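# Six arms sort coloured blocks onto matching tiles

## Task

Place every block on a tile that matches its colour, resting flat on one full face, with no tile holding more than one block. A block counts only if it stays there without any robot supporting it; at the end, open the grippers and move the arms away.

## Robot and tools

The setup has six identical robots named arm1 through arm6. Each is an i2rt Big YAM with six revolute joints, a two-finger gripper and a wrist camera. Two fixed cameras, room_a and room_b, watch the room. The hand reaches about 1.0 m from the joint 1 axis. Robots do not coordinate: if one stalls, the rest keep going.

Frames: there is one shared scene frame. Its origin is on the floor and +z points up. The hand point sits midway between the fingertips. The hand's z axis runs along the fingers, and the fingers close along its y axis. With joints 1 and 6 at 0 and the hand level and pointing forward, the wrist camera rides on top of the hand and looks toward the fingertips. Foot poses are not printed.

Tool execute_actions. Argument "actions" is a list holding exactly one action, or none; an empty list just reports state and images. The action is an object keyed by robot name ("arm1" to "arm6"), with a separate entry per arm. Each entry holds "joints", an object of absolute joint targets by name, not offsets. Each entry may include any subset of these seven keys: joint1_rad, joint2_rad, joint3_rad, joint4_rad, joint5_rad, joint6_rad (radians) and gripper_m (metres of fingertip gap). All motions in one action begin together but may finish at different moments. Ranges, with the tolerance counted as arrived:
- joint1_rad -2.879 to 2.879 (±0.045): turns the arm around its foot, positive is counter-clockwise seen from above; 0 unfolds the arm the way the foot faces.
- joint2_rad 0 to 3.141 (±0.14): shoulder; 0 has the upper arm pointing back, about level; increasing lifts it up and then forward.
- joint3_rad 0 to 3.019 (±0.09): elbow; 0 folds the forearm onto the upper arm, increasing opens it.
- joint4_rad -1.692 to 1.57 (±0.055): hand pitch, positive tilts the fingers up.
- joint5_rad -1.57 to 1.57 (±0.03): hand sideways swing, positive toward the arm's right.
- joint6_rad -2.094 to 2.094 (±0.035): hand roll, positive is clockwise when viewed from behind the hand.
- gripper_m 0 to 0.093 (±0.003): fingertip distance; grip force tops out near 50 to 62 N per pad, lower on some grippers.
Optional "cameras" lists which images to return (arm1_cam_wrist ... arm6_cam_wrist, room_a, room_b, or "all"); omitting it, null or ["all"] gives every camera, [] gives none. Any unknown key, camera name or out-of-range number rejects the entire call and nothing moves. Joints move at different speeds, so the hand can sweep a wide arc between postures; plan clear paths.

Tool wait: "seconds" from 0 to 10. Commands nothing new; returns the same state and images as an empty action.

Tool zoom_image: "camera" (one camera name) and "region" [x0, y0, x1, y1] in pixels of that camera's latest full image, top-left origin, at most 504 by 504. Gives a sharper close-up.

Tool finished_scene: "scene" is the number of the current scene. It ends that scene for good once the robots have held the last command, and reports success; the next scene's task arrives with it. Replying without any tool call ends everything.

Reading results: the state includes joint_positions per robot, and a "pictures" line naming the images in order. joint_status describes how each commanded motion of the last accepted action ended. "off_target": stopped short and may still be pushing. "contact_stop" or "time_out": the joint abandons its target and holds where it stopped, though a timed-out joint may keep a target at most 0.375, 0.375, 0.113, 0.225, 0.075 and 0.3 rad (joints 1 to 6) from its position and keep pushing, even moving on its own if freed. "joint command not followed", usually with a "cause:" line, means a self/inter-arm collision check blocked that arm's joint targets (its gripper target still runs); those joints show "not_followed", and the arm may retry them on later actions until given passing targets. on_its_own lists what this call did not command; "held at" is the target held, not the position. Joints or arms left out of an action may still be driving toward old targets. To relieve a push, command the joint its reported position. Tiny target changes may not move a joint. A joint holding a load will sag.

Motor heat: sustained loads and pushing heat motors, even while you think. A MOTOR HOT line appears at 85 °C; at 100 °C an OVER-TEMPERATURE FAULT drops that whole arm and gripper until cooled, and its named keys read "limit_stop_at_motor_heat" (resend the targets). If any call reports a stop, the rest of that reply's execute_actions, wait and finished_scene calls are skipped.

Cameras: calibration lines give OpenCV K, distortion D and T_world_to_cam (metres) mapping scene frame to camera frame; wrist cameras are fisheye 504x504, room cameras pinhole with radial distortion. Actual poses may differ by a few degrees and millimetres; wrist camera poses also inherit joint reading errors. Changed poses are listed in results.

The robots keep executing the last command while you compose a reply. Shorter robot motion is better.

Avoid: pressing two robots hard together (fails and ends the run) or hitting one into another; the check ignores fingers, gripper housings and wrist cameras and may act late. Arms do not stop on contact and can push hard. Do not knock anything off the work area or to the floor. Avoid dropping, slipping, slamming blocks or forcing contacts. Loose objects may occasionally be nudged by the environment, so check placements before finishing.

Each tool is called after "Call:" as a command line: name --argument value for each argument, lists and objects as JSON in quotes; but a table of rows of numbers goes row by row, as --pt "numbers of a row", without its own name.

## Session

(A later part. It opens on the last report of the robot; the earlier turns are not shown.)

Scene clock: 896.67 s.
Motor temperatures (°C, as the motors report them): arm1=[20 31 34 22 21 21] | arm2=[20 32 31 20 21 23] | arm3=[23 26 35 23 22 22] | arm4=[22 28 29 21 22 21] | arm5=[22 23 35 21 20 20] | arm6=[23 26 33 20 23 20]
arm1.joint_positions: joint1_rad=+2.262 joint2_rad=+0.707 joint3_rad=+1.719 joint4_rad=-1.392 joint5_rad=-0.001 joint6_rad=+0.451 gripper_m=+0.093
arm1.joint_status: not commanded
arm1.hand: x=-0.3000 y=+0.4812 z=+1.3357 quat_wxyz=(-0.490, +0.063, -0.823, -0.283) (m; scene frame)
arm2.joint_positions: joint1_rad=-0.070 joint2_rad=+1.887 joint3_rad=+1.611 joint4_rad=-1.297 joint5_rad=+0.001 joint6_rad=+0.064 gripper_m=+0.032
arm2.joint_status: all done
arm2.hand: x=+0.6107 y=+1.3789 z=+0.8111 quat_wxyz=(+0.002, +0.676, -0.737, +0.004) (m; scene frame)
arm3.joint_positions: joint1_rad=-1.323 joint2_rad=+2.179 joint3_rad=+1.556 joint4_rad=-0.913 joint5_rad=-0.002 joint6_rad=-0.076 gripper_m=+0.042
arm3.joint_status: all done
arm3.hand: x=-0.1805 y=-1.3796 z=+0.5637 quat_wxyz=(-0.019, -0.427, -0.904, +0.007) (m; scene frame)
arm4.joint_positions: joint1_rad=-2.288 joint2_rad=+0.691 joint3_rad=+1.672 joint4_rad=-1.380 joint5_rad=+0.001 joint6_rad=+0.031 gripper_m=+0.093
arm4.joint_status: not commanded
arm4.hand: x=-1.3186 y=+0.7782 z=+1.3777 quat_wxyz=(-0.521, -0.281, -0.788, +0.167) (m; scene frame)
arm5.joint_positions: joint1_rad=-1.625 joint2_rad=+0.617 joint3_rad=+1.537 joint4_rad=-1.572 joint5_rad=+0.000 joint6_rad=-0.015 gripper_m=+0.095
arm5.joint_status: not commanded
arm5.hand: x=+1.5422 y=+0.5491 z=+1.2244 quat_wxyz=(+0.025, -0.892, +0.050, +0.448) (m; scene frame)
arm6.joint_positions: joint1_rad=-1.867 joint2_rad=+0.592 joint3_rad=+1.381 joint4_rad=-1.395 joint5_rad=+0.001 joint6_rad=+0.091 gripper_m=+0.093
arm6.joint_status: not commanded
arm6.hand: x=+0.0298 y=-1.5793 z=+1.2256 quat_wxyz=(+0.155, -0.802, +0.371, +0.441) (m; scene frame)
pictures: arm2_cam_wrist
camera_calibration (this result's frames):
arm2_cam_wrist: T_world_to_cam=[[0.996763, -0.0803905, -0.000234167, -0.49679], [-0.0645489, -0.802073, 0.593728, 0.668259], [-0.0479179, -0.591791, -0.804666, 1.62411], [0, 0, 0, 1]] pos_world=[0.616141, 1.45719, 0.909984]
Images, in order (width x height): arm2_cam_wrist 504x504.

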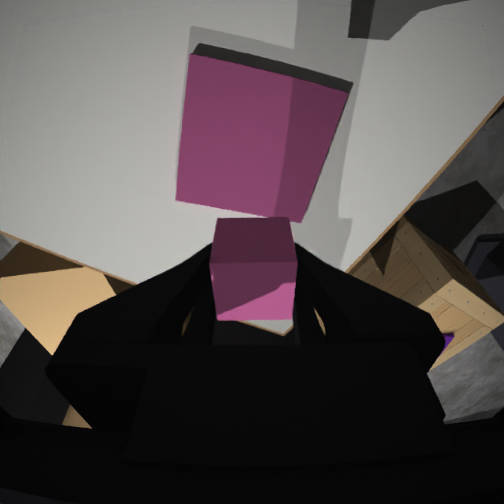

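Call:
execute_actions --actions '[{"arm2":{"joints":{"joint2_rad":1.99,"joint3_rad":1.483,"joint4_rad":-1.035}},"arm3":{"joints":{"joint1_rad":1.034,"joint4_rad":-0.95}}}]' --cameras '["arm2_cam_wrist","arm3_cam_wrist"]'

Scene clock: 934.83 s.
Motor temperatures (°C, as the motors report them): arm1=[20 30 34 22 21 21] | arm2=[20 31 33 20 21 23] | arm3=[23 26 36 23 22 22] | arm4=[22 27 29 21 22 21] | arm5=[22 23 35 21 20 20] | arm6=[23 25 33 20 23 20]
arm1.joint_positions: joint1_rad=+2.262 joint2_rad=+0.707 joint3_rad=+1.719 joint4_rad=-1.392 joint5_rad=-0.001 joint6_rad=+0.451 gripper_m=+0.093
arm1.joint_status: not commanded
arm1.hand: x=-0.3000 y=+0.4812 z=+1.3357 quat_wxyz=(-0.490, +0.063, -0.823, -0.283) (m; scene frame)
arm2.joint_positions: joint1_rad=-0.070 joint2_rad=+2.010 joint3_rad=+1.467 joint4_rad=-1.050 joint5_rad=+0.001 joint6_rad=+0.064 gripper_m=+0.032
arm2.joint_status: all done
arm2.hand: x=+0.6108 y=+1.3725 z=+0.6931 quat_wxyz=(+0.009, +0.676, -0.737, +0.012) (m; scene frame)
arm3.joint_positions: joint1_rad=+1.037 joint2_rad=+2.179 joint3_rad=+1.561 joint4_rad=-0.932 joint5_rad=-0.002 joint6_rad=-0.077 gripper_m=+0.042
arm3.joint_status: all done
arm3.hand: x=-0.4295 y=-0.2768 z=+0.5612 quat_wxyz=(-0.009, +0.674, -0.739, -0.004) (m; scene frame)
arm4.joint_positions: joint1_rad=-2.288 joint2_rad=+0.691 joint3_rad=+1.672 joint4_rad=-1.380 joint5_rad=+0.001 joint6_rad=+0.031 gripper_m=+0.093
arm4.joint_status: not commanded
arm4.hand: x=-1.3186 y=+0.7782 z=+1.3777 quat_wxyz=(-0.521, -0.281, -0.788, +0.167) (m; scene frame)
arm5.joint_positions: joint1_rad=-1.625 joint2_rad=+0.617 joint3_rad=+1.537 joint4_rad=-1.572 joint5_rad=+0.000 joint6_rad=-0.015 gripper_m=+0.095
arm5.joint_status: not commanded
arm5.hand: x=+1.5422 y=+0.5491 z=+1.2244 quat_wxyz=(+0.025, -0.892, +0.050, +0.448) (m; scene frame)
arm6.joint_positions: joint1_rad=-1.867 joint2_rad=+0.592 joint3_rad=+1.381 joint4_rad=-1.395 joint5_rad=+0.001 joint6_rad=+0.091 gripper_m=+0.093
arm6.joint_status: not commanded
arm6.hand: x=+0.0298 y=-1.5793 z=+1.2256 quat_wxyz=(+0.155, -0.802, +0.371, +0.441) (m; scene frame)
pictures: arm2_cam_wrist, arm3_cam_wrist
camera_calibration (this result's frames):
arm2_cam_wrist: T_world_to_cam=[[0.99676, -0.0804243, 0.000984679, -0.49823], [-0.0643181, -0.789673, 0.610148, 0.704663], [-0.0482932, -0.608234, -0.792287, 1.5396], [0, 0, 0, 1]] pos_world=[0.616291, 1.45282, 0.790344]
arm3_cam_wrist: T_world_to_cam=[[0.996645, -0.0816783, -0.00514208, 0.410039], [-0.0648262, -0.826243, 0.559571, -0.568729], [-0.0499535, -0.557361, -0.828766, 0.413808], [0, 0, 0, 1]] pos_world=[-0.424861, -0.205776, 0.663303]
Images, in order (width x height): arm2_cam_wrist 504x504, arm3_cam_wrist 504x504.

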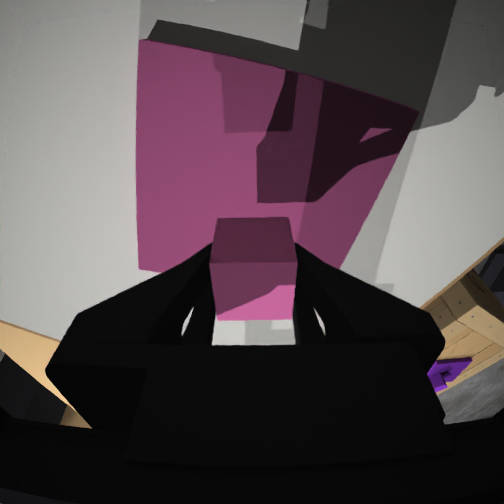

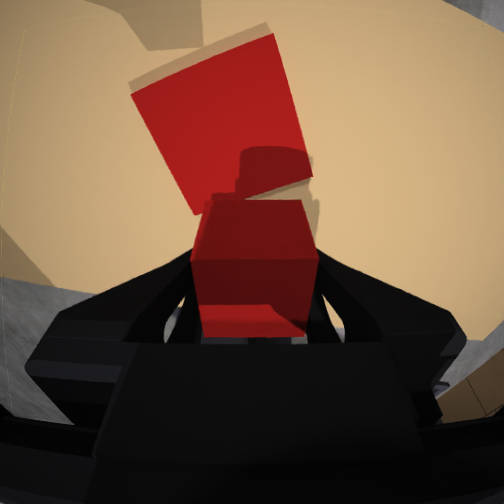

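Call:
execute_actions --actions '[{"arm2":{"joints":{"joint2_rad":2.06,"joint4_rad":-0.955}},"arm3":{"joints":{"joint1_rad":1.08,"joint2_rad":2.432,"joint3_rad":1.689,"joint4_rad":-0.78}}}]' --cameras '["arm2_cam_wrist","arm3_cam_wrist"]'

Scene clock: 966.83 s.
Motor temperatures (°C, as the motors report them): arm1=[20 30 34 22 21 21] | arm2=[20 32 33 20 21 23] | arm3=[23 26 36 23 22 22] | arm4=[22 27 29 21 22 21] | arm5=[22 23 35 21 20 20] | arm6=[23 25 33 20 23 20]
arm1.joint_positions: joint1_rad=+2.262 joint2_rad=+0.707 joint3_rad=+1.719 joint4_rad=-1.392 joint5_rad=-0.001 joint6_rad=+0.451 gripper_m=+0.093
arm1.joint_status: not commanded
arm1.hand: x=-0.3000 y=+0.4812 z=+1.3357 quat_wxyz=(-0.490, +0.063, -0.823, -0.283) (m; scene frame)
arm2.joint_positions: joint1_rad=-0.070 joint2_rad=+2.066 joint3_rad=+1.467 joint4_rad=-0.970 joint5_rad=+0.001 joint6_rad=+0.064 gripper_m=+0.032
arm2.joint_status: all done
arm2.hand: x=+0.6111 y=+1.3839 z=+0.6622 quat_wxyz=(+0.001, +0.676, -0.737, +0.003) (m; scene frame)
arm3.joint_positions: joint1_rad=+1.083 joint2_rad=+2.449 joint3_rad=+1.670 joint4_rad=-0.795 joint5_rad=-0.002 joint6_rad=-0.077 gripper_m=+0.042
arm3.joint_status: all done
arm3.hand: x=-0.4542 y=-0.2552 z=+0.4319 quat_wxyz=(+0.000, +0.690, -0.723, +0.003) (m; scene frame)
arm4.joint_positions: joint1_rad=-2.288 joint2_rad=+0.691 joint3_rad=+1.672 joint4_rad=-1.380 joint5_rad=+0.001 joint6_rad=+0.031 gripper_m=+0.093
arm4.joint_status: not commanded
arm4.hand: x=-1.3186 y=+0.7782 z=+1.3777 quat_wxyz=(-0.521, -0.281, -0.788, +0.167) (m; scene frame)
arm5.joint_positions: joint1_rad=-1.625 joint2_rad=+0.617 joint3_rad=+1.537 joint4_rad=-1.572 joint5_rad=+0.000 joint6_rad=-0.015 gripper_m=+0.095
arm5.joint_status: not commanded
arm5.hand: x=+1.5422 y=+0.5491 z=+1.2244 quat_wxyz=(+0.025, -0.892, +0.050, +0.448) (m; scene frame)
arm6.joint_positions: joint1_rad=-1.867 joint2_rad=+0.592 joint3_rad=+1.381 joint4_rad=-1.395 joint5_rad=+0.001 joint6_rad=+0.091 gripper_m=+0.093
arm6.joint_status: not commanded
arm6.hand: x=+0.0298 y=-1.5793 z=+1.2256 quat_wxyz=(+0.155, -0.802, +0.371, +0.441) (m; scene frame)
pictures: arm2_cam_wrist, arm3_cam_wrist
camera_calibration (this result's frames):
arm2_cam_wrist: T_world_to_cam=[[0.996764, -0.0803824, -0.000437229, -0.496711], [-0.0645866, -0.804106, 0.590967, 0.765326], [-0.0478549, -0.589026, -0.806696, 1.50469], [0, 0, 0, 1]] pos_world=[0.61654, 1.46178, 0.761332]
arm3_cam_wrist: T_world_to_cam=[[0.999317, -0.0362605, -0.00715014, 0.44936], [-0.0254626, -0.815695, 0.577922, -0.467419], [-0.026788, -0.577345, -0.816061, 0.317434], [0, 0, 0, 1]] pos_world=[-0.452451, -0.181709, 0.53239]
Images, in order (width x height): arm2_cam_wrist 504x504, arm3_cam_wrist 504x504.

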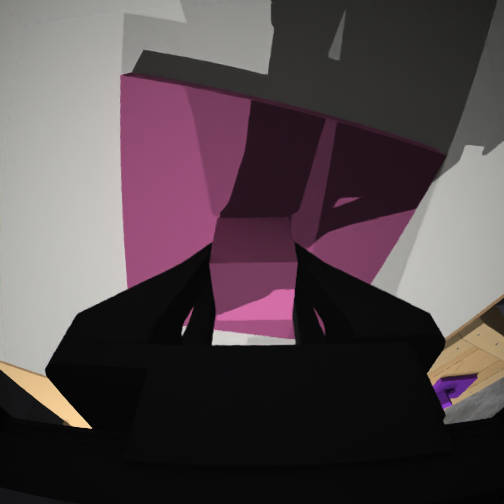

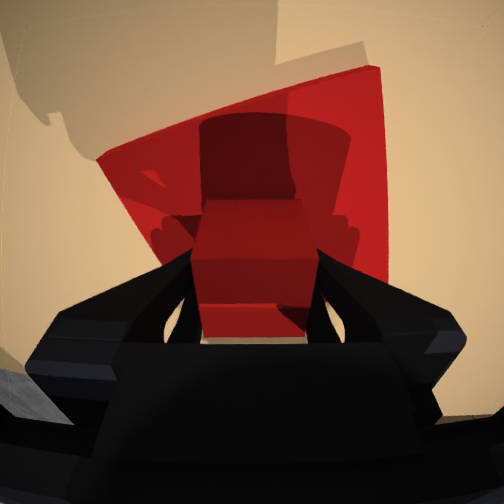

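Call:
execute_actions --actions '[{"arm2":{"joints":{"joint2_rad":2.085}},"arm3":{"joints":{"joint2_rad":2.478}}}]' --cameras '["arm2_cam_wrist","arm3_cam_wrist"]'

Scene clock: 983.53 s.
Motor temperatures (°C, as the motors report them): arm1=[20 29 34 22 21 21] | arm2=[20 33 33 20 21 23] | arm3=[23 28 36 23 22 22] | arm4=[22 27 29 21 22 21] | arm5=[22 23 36 21 20 20] | arm6=[23 25 34 20 23 20]
arm1.joint_positions: joint1_rad=+2.262 joint2_rad=+0.707 joint3_rad=+1.719 joint4_rad=-1.392 joint5_rad=-0.001 joint6_rad=+0.451 gripper_m=+0.093
arm1.joint_status: not commanded
arm1.hand: x=-0.3000 y=+0.4812 z=+1.3357 quat_wxyz=(-0.490, +0.063, -0.823, -0.283) (m; scene frame)
arm2.joint_positions: joint1_rad=-0.070 joint2_rad=+2.070 joint3_rad=+1.467 joint4_rad=-0.969 joint5_rad=+0.001 joint6_rad=+0.064 gripper_m=+0.032
arm2.joint_status: all done
arm2.hand: x=+0.6111 y=+1.3834 z=+0.6594 quat_wxyz=(+0.002, +0.676, -0.737, +0.004) (m; scene frame)
arm3.joint_positions: joint1_rad=+1.083 joint2_rad=+2.450 joint3_rad=+1.670 joint4_rad=-0.795 joint5_rad=-0.002 joint6_rad=-0.077 gripper_m=+0.042
arm3.joint_status: all done
arm3.hand: x=-0.4542 y=-0.2558 z=+0.4308 quat_wxyz=(+0.001, +0.690, -0.723, +0.003) (m; scene frame)
arm4.joint_positions: joint1_rad=-2.288 joint2_rad=+0.691 joint3_rad=+1.672 joint4_rad=-1.380 joint5_rad=+0.001 joint6_rad=+0.031 gripper_m=+0.093
arm4.joint_status: not commanded
arm4.hand: x=-1.3186 y=+0.7782 z=+1.3777 quat_wxyz=(-0.521, -0.281, -0.788, +0.167) (m; scene frame)
arm5.joint_positions: joint1_rad=-1.625 joint2_rad=+0.617 joint3_rad=+1.537 joint4_rad=-1.572 joint5_rad=+0.000 joint6_rad=-0.015 gripper_m=+0.095
arm5.joint_status: not commanded
arm5.hand: x=+1.5422 y=+0.5491 z=+1.2244 quat_wxyz=(+0.025, -0.892, +0.050, +0.448) (m; scene frame)
arm6.joint_positions: joint1_rad=-1.867 joint2_rad=+0.592 joint3_rad=+1.381 joint4_rad=-1.395 joint5_rad=+0.001 joint6_rad=+0.091 gripper_m=+0.093
arm6.joint_status: not commanded
arm6.hand: x=+0.0298 y=-1.5793 z=+1.2256 quat_wxyz=(+0.155, -0.802, +0.371, +0.441) (m; scene frame)
pictures: arm2_cam_wrist, arm3_cam_wrist
camera_calibration (this result's frames):
arm2_cam_wrist: T_world_to_cam=[[0.996763, -0.0803905, -0.000234167, -0.496866], [-0.0645489, -0.802073, 0.593728, 0.761935], [-0.0479179, -0.591791, -0.804666, 1.50474], [0, 0, 0, 1]] pos_world=[0.616544, 1.46168, 0.758313]
arm3_cam_wrist: T_world_to_cam=[[0.999315, -0.036286, -0.00731669, 0.449463], [-0.0253361, -0.814599, 0.579471, -0.467587], [-0.0269868, -0.578888, -0.81496, 0.315174], [0, 0, 0, 1]] pos_world=[-0.452496, -0.182136, 0.531096]
Images, in order (width x height): arm2_cam_wrist 504x504, arm3_cam_wrist 504x504.

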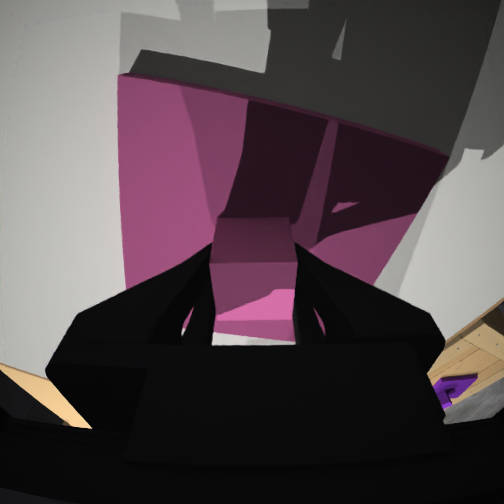

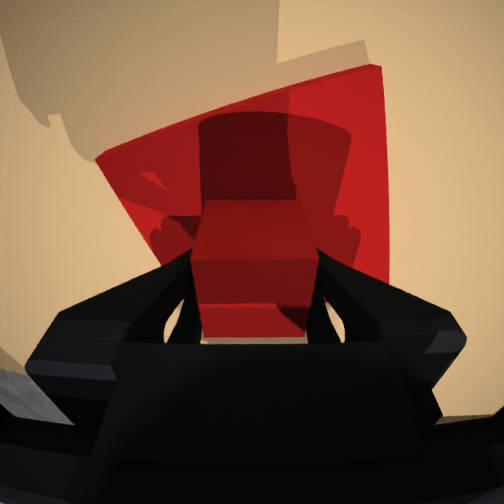

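Call:
zoom_image --camera "arm3_cam_wrist" --region '[170, 160, 340, 270]'

Region (170, 160, 340, 270) of arm3_cam_wrist's 504x504 image, scaled by 2.965, with more detail than that image has; it fills the top 326 rows of this view, and the rest is white.

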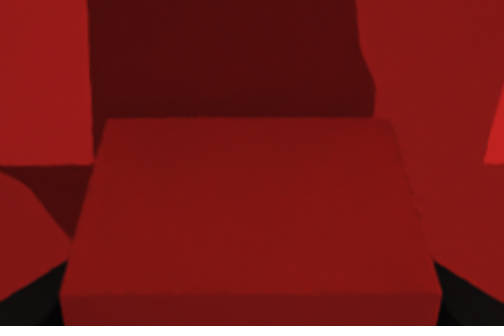

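Call:
execute_actions --actions '[{"arm2":{"joints":{"joint2_rad":2.072,"gripper_m":0.093}},"arm3":{"joints":{"joint2_rad":2.49}}}]' --cameras '["arm3_cam_wrist"]'

Scene clock: 1000.73 s.
Motor temperatures (°C, as the motors report them): arm1=[20 29 34 22 21 21] | arm2=[20 32 33 20 21 23] | arm3=[23 28 35 23 22 22] | arm4=[22 27 29 21 22 21] | arm5=[22 23 36 21 20 20] | arm6=[23 25 34 20 23 20]
arm1.joint_positions: joint1_rad=+2.262 joint2_rad=+0.707 joint3_rad=+1.719 joint4_rad=-1.392 joint5_rad=-0.001 joint6_rad=+0.451 gripper_m=+0.093
arm1.joint_status: not commanded
arm1.hand: x=-0.3000 y=+0.4812 z=+1.3357 quat_wxyz=(-0.490, +0.063, -0.823, -0.283) (m; scene frame)
arm2.joint_positions: joint1_rad=-0.070 joint2_rad=+2.071 joint3_rad=+1.467 joint4_rad=-0.969 joint5_rad=+0.001 joint6_rad=+0.064 gripper_m=+0.093
arm2.joint_status: all done
arm2.hand: x=+0.6111 y=+1.3834 z=+0.6592 quat_wxyz=(+0.002, +0.676, -0.737, +0.005) (m; scene frame)
arm3.joint_positions: joint1_rad=+1.083 joint2_rad=+2.458 joint3_rad=+1.670 joint4_rad=-0.793 joint5_rad=-0.001 joint6_rad=-0.077 gripper_m=+0.042
arm3.joint_status: all done
arm3.hand: x=-0.4544 y=-0.2579 z=+0.4262 quat_wxyz=(+0.003, +0.690, -0.723, +0.005) (m; scene frame)
arm4.joint_positions: joint1_rad=-2.288 joint2_rad=+0.691 joint3_rad=+1.672 joint4_rad=-1.380 joint5_rad=+0.001 joint6_rad=+0.031 gripper_m=+0.093
arm4.joint_status: not commanded
arm4.hand: x=-1.3186 y=+0.7782 z=+1.3777 quat_wxyz=(-0.521, -0.281, -0.788, +0.167) (m; scene frame)
arm5.joint_positions: joint1_rad=-1.625 joint2_rad=+0.617 joint3_rad=+1.537 joint4_rad=-1.572 joint5_rad=+0.000 joint6_rad=-0.015 gripper_m=+0.095
arm5.joint_status: not commanded
arm5.hand: x=+1.5422 y=+0.5491 z=+1.2244 quat_wxyz=(+0.025, -0.892, +0.050, +0.448) (m; scene frame)
arm6.joint_positions: joint1_rad=-1.867 joint2_rad=+0.592 joint3_rad=+1.381 joint4_rad=-1.395 joint5_rad=+0.001 joint6_rad=+0.091 gripper_m=+0.093
arm6.joint_status: not commanded
arm6.hand: x=+0.0298 y=-1.5793 z=+1.2256 quat_wxyz=(+0.155, -0.802, +0.371, +0.441) (m; scene frame)
pictures: arm3_cam_wrist
camera_calibration (this result's frames):
arm3_cam_wrist: T_world_to_cam=[[0.999311, -0.0363658, -0.00746933, 0.449564], [-0.0251463, -0.811046, 0.584442, -0.467767], [-0.0273117, -0.583851, -0.811401, 0.307236], [0, 0, 0, 1]] pos_world=[-0.452626, -0.183652, 0.526032]
Images, in order (width x height): arm3_cam_wrist 504x504.

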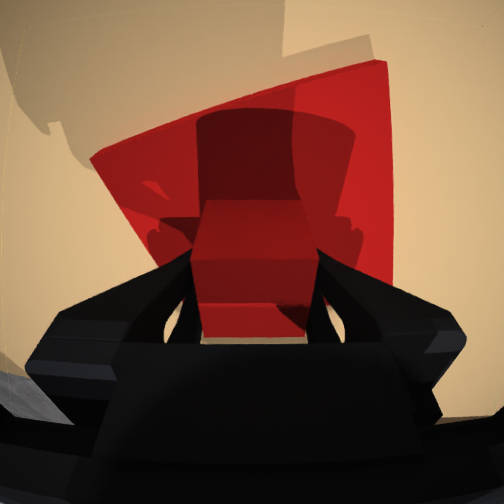

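Contact made. Release and retreat.

Call:
execute_actions --actions '[{"arm2":{"joints":{"joint2_rad":1.8,"joint4_rad":-1.2}},"arm3":{"joints":{"joint2_rad":2.46,"gripper_m":0.093}}}]' --cameras '[]'

Call:
execute_actions --actions '[{"arm2":{"joints":{"joint2_rad":1.3,"joint4_rad":-1.5}},"arm3":{"joints":{"joint2_rad":1.9,"joint4_rad":-1.3}}}]'

Scene clock: 1010.13 s.
Motor temperatures (°C, as the motors report them): arm1=[20 29 34 22 21 21] | arm2=[20 33 33 20 21 23] | arm3=[23 28 35 23 22 22] | arm4=[22 27 29 21 22 21] | arm5=[22 23 36 21 20 20] | arm6=[23 25 34 20 23 20]
arm1.joint_positions: joint1_rad=+2.262 joint2_rad=+0.707 joint3_rad=+1.719 joint4_rad=-1.392 joint5_rad=-0.001 joint6_rad=+0.451 gripper_m=+0.093
arm1.joint_status: not commanded
arm1.hand: x=-0.3000 y=+0.4812 z=+1.3357 quat_wxyz=(-0.490, +0.063, -0.823, -0.283) (m; scene frame)
arm2.joint_positions: joint1_rad=-0.070 joint2_rad=+1.802 joint3_rad=+1.467 joint4_rad=-1.186 joint5_rad=+0.001 joint6_rad=+0.064 gripper_m=+0.093
arm2.joint_status: all done
arm2.hand: x=+0.6102 y=+1.3551 z=+0.8045 quat_wxyz=(-0.016, +0.676, -0.736, -0.014) (m; scene frame)
arm3.joint_positions: joint1_rad=+1.083 joint2_rad=+2.458 joint3_rad=+1.670 joint4_rad=-0.793 joint5_rad=-0.001 joint6_rad=-0.077 gripper_m=+0.093
arm3.joint_status: all done
arm3.hand: x=-0.4544 y=-0.2579 z=+0.4262 quat_wxyz=(+0.003, +0.690, -0.723, +0.005) (m; scene frame)
arm4.joint_positions: joint1_rad=-2.288 joint2_rad=+0.691 joint3_rad=+1.672 joint4_rad=-1.380 joint5_rad=+0.001 joint6_rad=+0.031 gripper_m=+0.093
arm4.joint_status: not commanded
arm4.hand: x=-1.3186 y=+0.7782 z=+1.3777 quat_wxyz=(-0.521, -0.281, -0.788, +0.167) (m; scene frame)
arm5.joint_positions: joint1_rad=-1.625 joint2_rad=+0.617 joint3_rad=+1.537 joint4_rad=-1.572 joint5_rad=+0.000 joint6_rad=-0.015 gripper_m=+0.095
arm5.joint_status: not commanded
arm5.hand: x=+1.5422 y=+0.5491 z=+1.2244 quat_wxyz=(+0.025, -0.892, +0.050, +0.448) (m; scene frame)
arm6.joint_positions: joint1_rad=-1.867 joint2_rad=+0.592 joint3_rad=+1.381 joint4_rad=-1.395 joint5_rad=+0.001 joint6_rad=+0.091 gripper_m=+0.093
arm6.joint_status: not commanded
arm6.hand: x=+0.0298 y=-1.5793 z=+1.2256 quat_wxyz=(+0.155, -0.802, +0.371, +0.441) (m; scene frame)
pictures: none
No camera images: the call's "cameras" was empty. Leave "cameras" out to get every camera's image.

Scene clock: 1011.93 s.
Motor temperatures (°C, as the motors report them): arm1=[20 29 34 22 21 21] | arm2=[20 32 33 20 21 23] | arm3=[23 28 36 23 22 22] | arm4=[22 27 29 21 22 21] | arm5=[22 23 36 21 20 20] | arm6=[23 24 34 20 23 20]
arm1.joint_positions: joint1_rad=+2.262 joint2_rad=+0.707 joint3_rad=+1.719 joint4_rad=-1.392 joint5_rad=-0.001 joint6_rad=+0.451 gripper_m=+0.093
arm1.joint_status: not commanded
arm1.hand: x=-0.3000 y=+0.4812 z=+1.3357 quat_wxyz=(-0.490, +0.063, -0.823, -0.283) (m; scene frame)
arm2.joint_positions: joint1_rad=-0.070 joint2_rad=+1.305 joint3_rad=+1.467 joint4_rad=-1.489 joint5_rad=+0.001 joint6_rad=+0.064 gripper_m=+0.093
arm2.joint_status: all done
arm2.hand: x=+0.6071 y=+1.2333 z=+1.0294 quat_wxyz=(-0.083, +0.672, -0.731, -0.084) (m; scene frame)
arm3.joint_positions: joint1_rad=+1.083 joint2_rad=+1.893 joint3_rad=+1.680 joint4_rad=-1.283 joint5_rad=-0.001 joint6_rad=-0.077 gripper_m=+0.093
arm3.joint_status: all done
arm3.hand: x=-0.4599 y=-0.2845 z=+0.7680 quat_wxyz=(-0.030, +0.690, -0.723, -0.021) (m; scene frame)
arm4.joint_positions: joint1_rad=-2.288 joint2_rad=+0.691 joint3_rad=+1.672 joint4_rad=-1.380 joint5_rad=+0.001 joint6_rad=+0.031 gripper_m=+0.093
arm4.joint_status: not commanded
arm4.hand: x=-1.3186 y=+0.7782 z=+1.3777 quat_wxyz=(-0.521, -0.281, -0.788, +0.167) (m; scene frame)
arm5.joint_positions: joint1_rad=-1.625 joint2_rad=+0.617 joint3_rad=+1.537 joint4_rad=-1.572 joint5_rad=+0.000 joint6_rad=-0.015 gripper_m=+0.095
arm5.joint_status: not commanded
arm5.hand: x=+1.5422 y=+0.5491 z=+1.2244 quat_wxyz=(+0.025, -0.892, +0.050, +0.448) (m; scene frame)
arm6.joint_positions: joint1_rad=-1.867 joint2_rad=+0.592 joint3_rad=+1.381 joint4_rad=-1.395 joint5_rad=+0.001 joint6_rad=+0.091 gripper_m=+0.093
arm6.joint_status: not commanded
arm6.hand: x=+0.0298 y=-1.5793 z=+1.2256 quat_wxyz=(+0.155, -0.802, +0.371, +0.441) (m; scene frame)
pictures: arm1_cam_wrist, arm2_cam_wrist, arm3_cam_wrist, arm4_cam_wrist, arm5_cam_wrist, arm6_cam_wrist, room_a, room_b
camera_calibration (this result's frames):
arm1_cam_wrist: T_world_to_cam=[[0.385994, -0.83505, -0.392047, 1.04025], [-0.865168, -0.1802, -0.467988, 0.454306], [0.320146, 0.519827, -0.792014, 1.03024], [0, 0, 0, 1]] pos_world=[-0.338307, 0.414982, 1.4364]
arm2_cam_wrist: T_world_to_cam=[[0.996842, -0.0780796, -0.0145085, -0.493115], [-0.0666739, -0.922067, 0.381244, 0.789671], [-0.0431452, -0.379072, -0.924361, 1.57138], [0, 0, 0, 1]] pos_world=[0.612006, 1.2853, 1.14431]
arm3_cam_wrist: T_world_to_cam=[[0.999369, -0.0355221, -0.0000087403, 0.45113], [-0.0304728, -0.857439, 0.513683, -0.650603], [-0.0182546, -0.513358, -0.85798, 0.628953], [0, 0, 0, 1]] pos_world=[-0.45919, -0.218949, 0.873837]
arm4_cam_wrist: T_world_to_cam=[[-0.616502, -0.786788, -0.0298497, -0.159299], [-0.667923, 0.542685, -0.509285, -0.598364], [0.416898, -0.294038, -0.86008, 2.08964], [0, 0, 0, 1]] pos_world=[-1.36904, 0.813822, 1.48777]
arm5_cam_wrist: T_world_to_cam=[[0.115999, 0.993108, 0.0167361, -0.74754], [0.946875, -0.105478, -0.303811, -1.03121], [-0.299952, 0.0510887, -0.952585, 1.72448], [0, 0, 0, 1]] pos_world=[1.58041, 0.545516, 1.34193]
arm6_cam_wrist: T_world_to_cam=[[0.734129, 0.671862, -0.0982649, 1.1629], [0.618469, -0.721369, -0.311645, -0.773974], [-0.280268, 0.168014, -0.945104, 1.55225], [0, 0, 0, 1]] pos_world=[0.0600096, -1.60043, 1.34011]
Images, in order (width x height): arm1_cam_wrist 504x504, arm2_cam_wrist 504x504, arm3_cam_wrist 504x504, arm4_cam_wrist 504x504, arm5_cam_wrist 504x504, arm6_cam_wrist 504x504, room_a 504x504, room_b 504x504.

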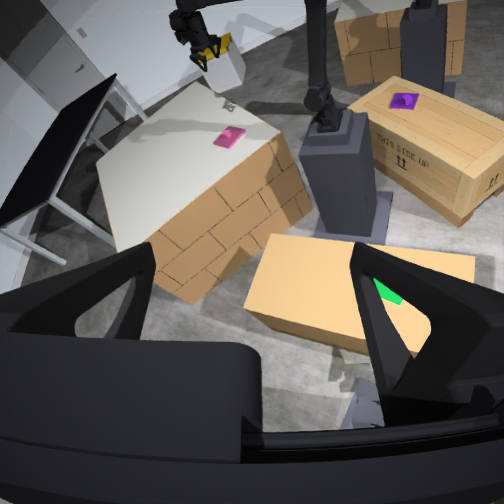

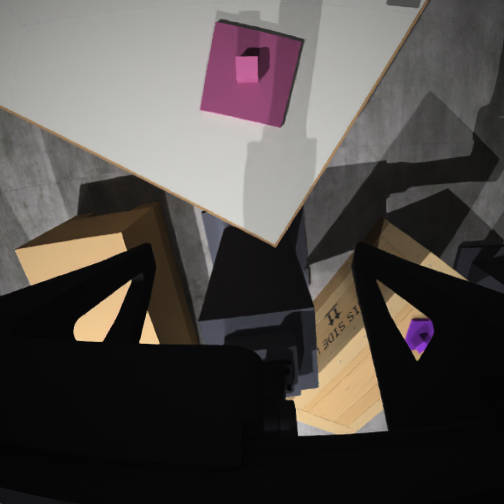

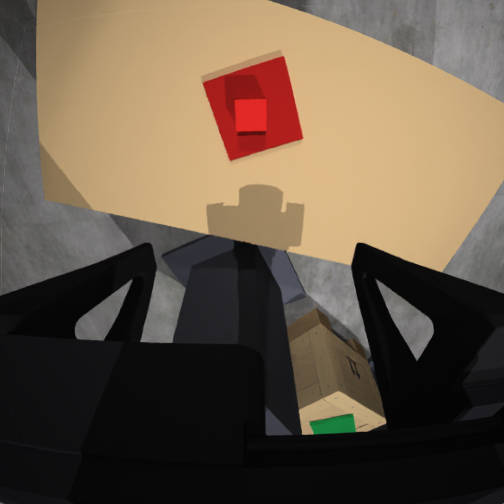

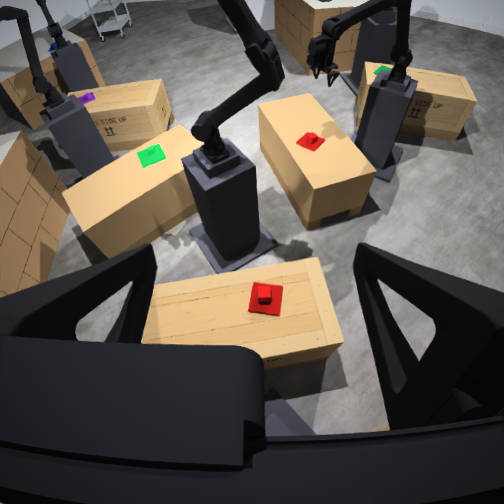

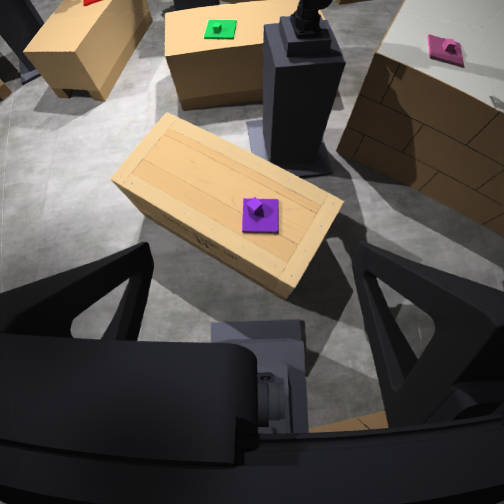

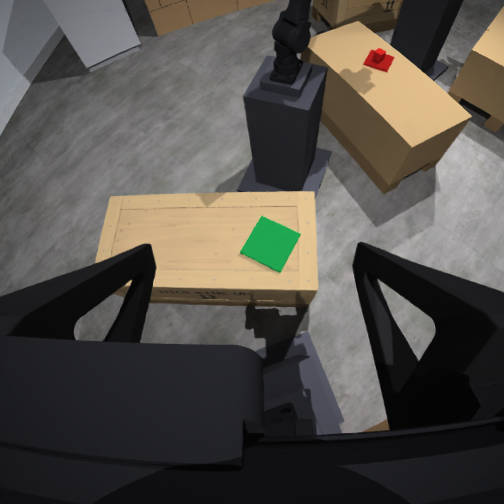

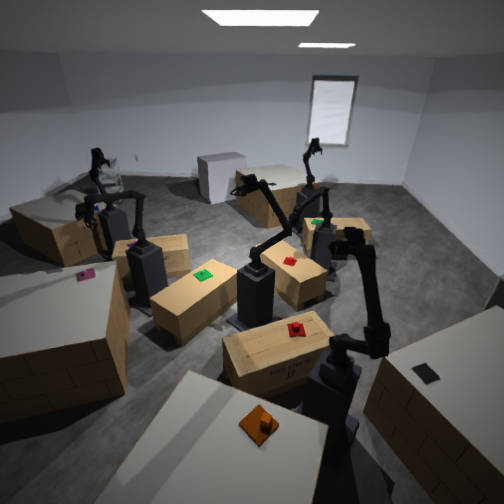

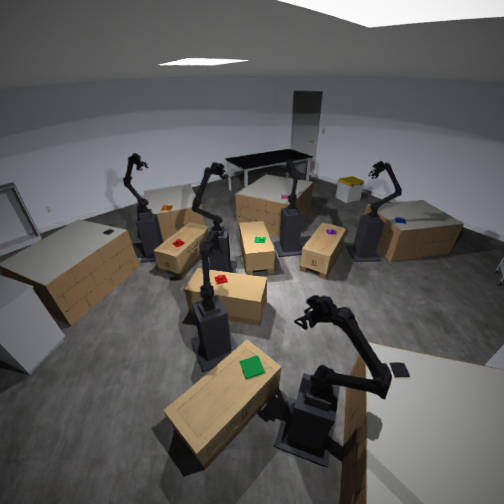

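Call:
execute_actions --actions '[]' --cameras '["room_a", "room_b"]'

Scene clock: 1045.73 s.
Motor temperatures (°C, as the motors report them): arm1=[20 29 34 22 21 21] | arm2=[20 30 35 20 21 23] | arm3=[23 27 37 23 22 22] | arm4=[22 26 29 21 22 21] | arm5=[22 23 36 21 20 20] | arm6=[23 24 34 20 23 20]
arm1.joint_positions: joint1_rad=+2.262 joint2_rad=+0.707 joint3_rad=+1.719 joint4_rad=-1.392 joint5_rad=-0.001 joint6_rad=+0.451 gripper_m=+0.093
arm1.joint_status: not commanded
arm1.hand: x=-0.3000 y=+0.4812 z=+1.3357 quat_wxyz=(-0.490, +0.063, -0.823, -0.283) (m; scene frame)
arm2.joint_positions: joint1_rad=-0.070 joint2_rad=+1.305 joint3_rad=+1.467 joint4_rad=-1.489 joint5_rad=+0.001 joint6_rad=+0.064 gripper_m=+0.093
arm2.joint_status: all done
arm2.hand: x=+0.6071 y=+1.2333 z=+1.0294 quat_wxyz=(-0.083, +0.672, -0.731, -0.084) (m; scene frame)
arm3.joint_positions: joint1_rad=+1.083 joint2_rad=+1.893 joint3_rad=+1.680 joint4_rad=-1.283 joint5_rad=-0.001 joint6_rad=-0.077 gripper_m=+0.093
arm3.joint_status: all done
arm3.hand: x=-0.4599 y=-0.2845 z=+0.7680 quat_wxyz=(-0.030, +0.690, -0.723, -0.021) (m; scene frame)
arm4.joint_positions: joint1_rad=-2.288 joint2_rad=+0.691 joint3_rad=+1.672 joint4_rad=-1.380 joint5_rad=+0.001 joint6_rad=+0.031 gripper_m=+0.093
arm4.joint_status: not commanded
arm4.hand: x=-1.3186 y=+0.7782 z=+1.3777 quat_wxyz=(-0.521, -0.281, -0.788, +0.167) (m; scene frame)
arm5.joint_positions: joint1_rad=-1.625 joint2_rad=+0.617 joint3_rad=+1.537 joint4_rad=-1.572 joint5_rad=+0.000 joint6_rad=-0.015 gripper_m=+0.095
arm5.joint_status: not commanded
arm5.hand: x=+1.5422 y=+0.5491 z=+1.2244 quat_wxyz=(+0.025, -0.892, +0.050, +0.448) (m; scene frame)
arm6.joint_positions: joint1_rad=-1.867 joint2_rad=+0.592 joint3_rad=+1.381 joint4_rad=-1.395 joint5_rad=+0.001 joint6_rad=+0.091 gripper_m=+0.093
arm6.joint_status: not commanded
arm6.hand: x=+0.0298 y=-1.5793 z=+1.2256 quat_wxyz=(+0.155, -0.802, +0.371, +0.441) (m; scene frame)
pictures: room_a, room_b
Images, in order (width x height): room_a 504x504, room_b 504x504.

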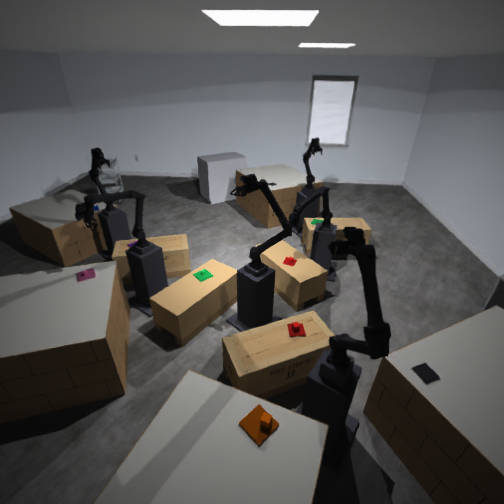

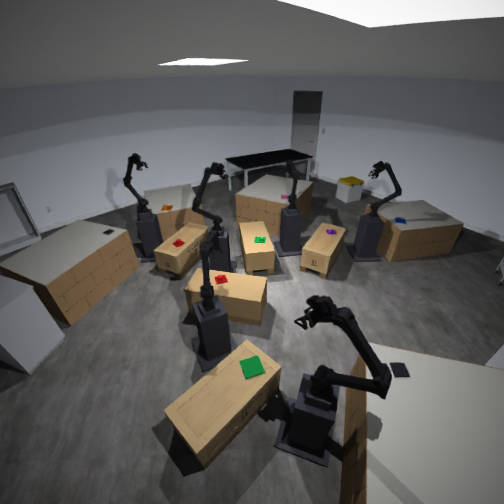

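Call:
zoom_image --camera "room_a" --region '[0, 180, 400, 460]'

Call:
zoom_image --camera "room_b" --region '[80, 170, 440, 400]'

Region (0, 180, 400, 460) of room_a's 504x504 image, scaled by 1.260, with more detail than that image has; it fills the top 353 rows of this view, and the rest is white.

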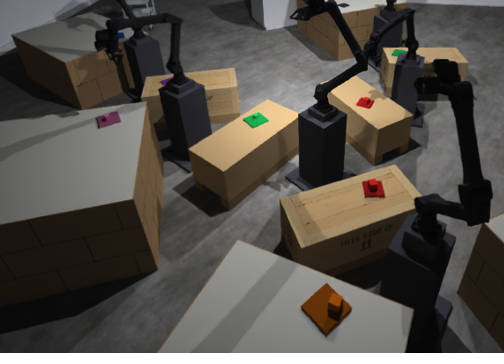

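Region (80, 170, 440, 400) of room_b's 504x504 image, scaled by 1.400, with more detail than that image has; it fills the top 322 rows of this view, and the rest is white.

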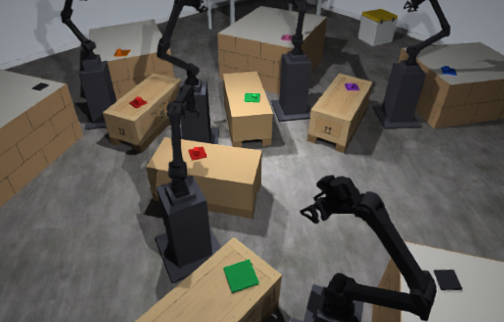

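Call:
finished_scene --scene 1

The scene is finished: the task was done.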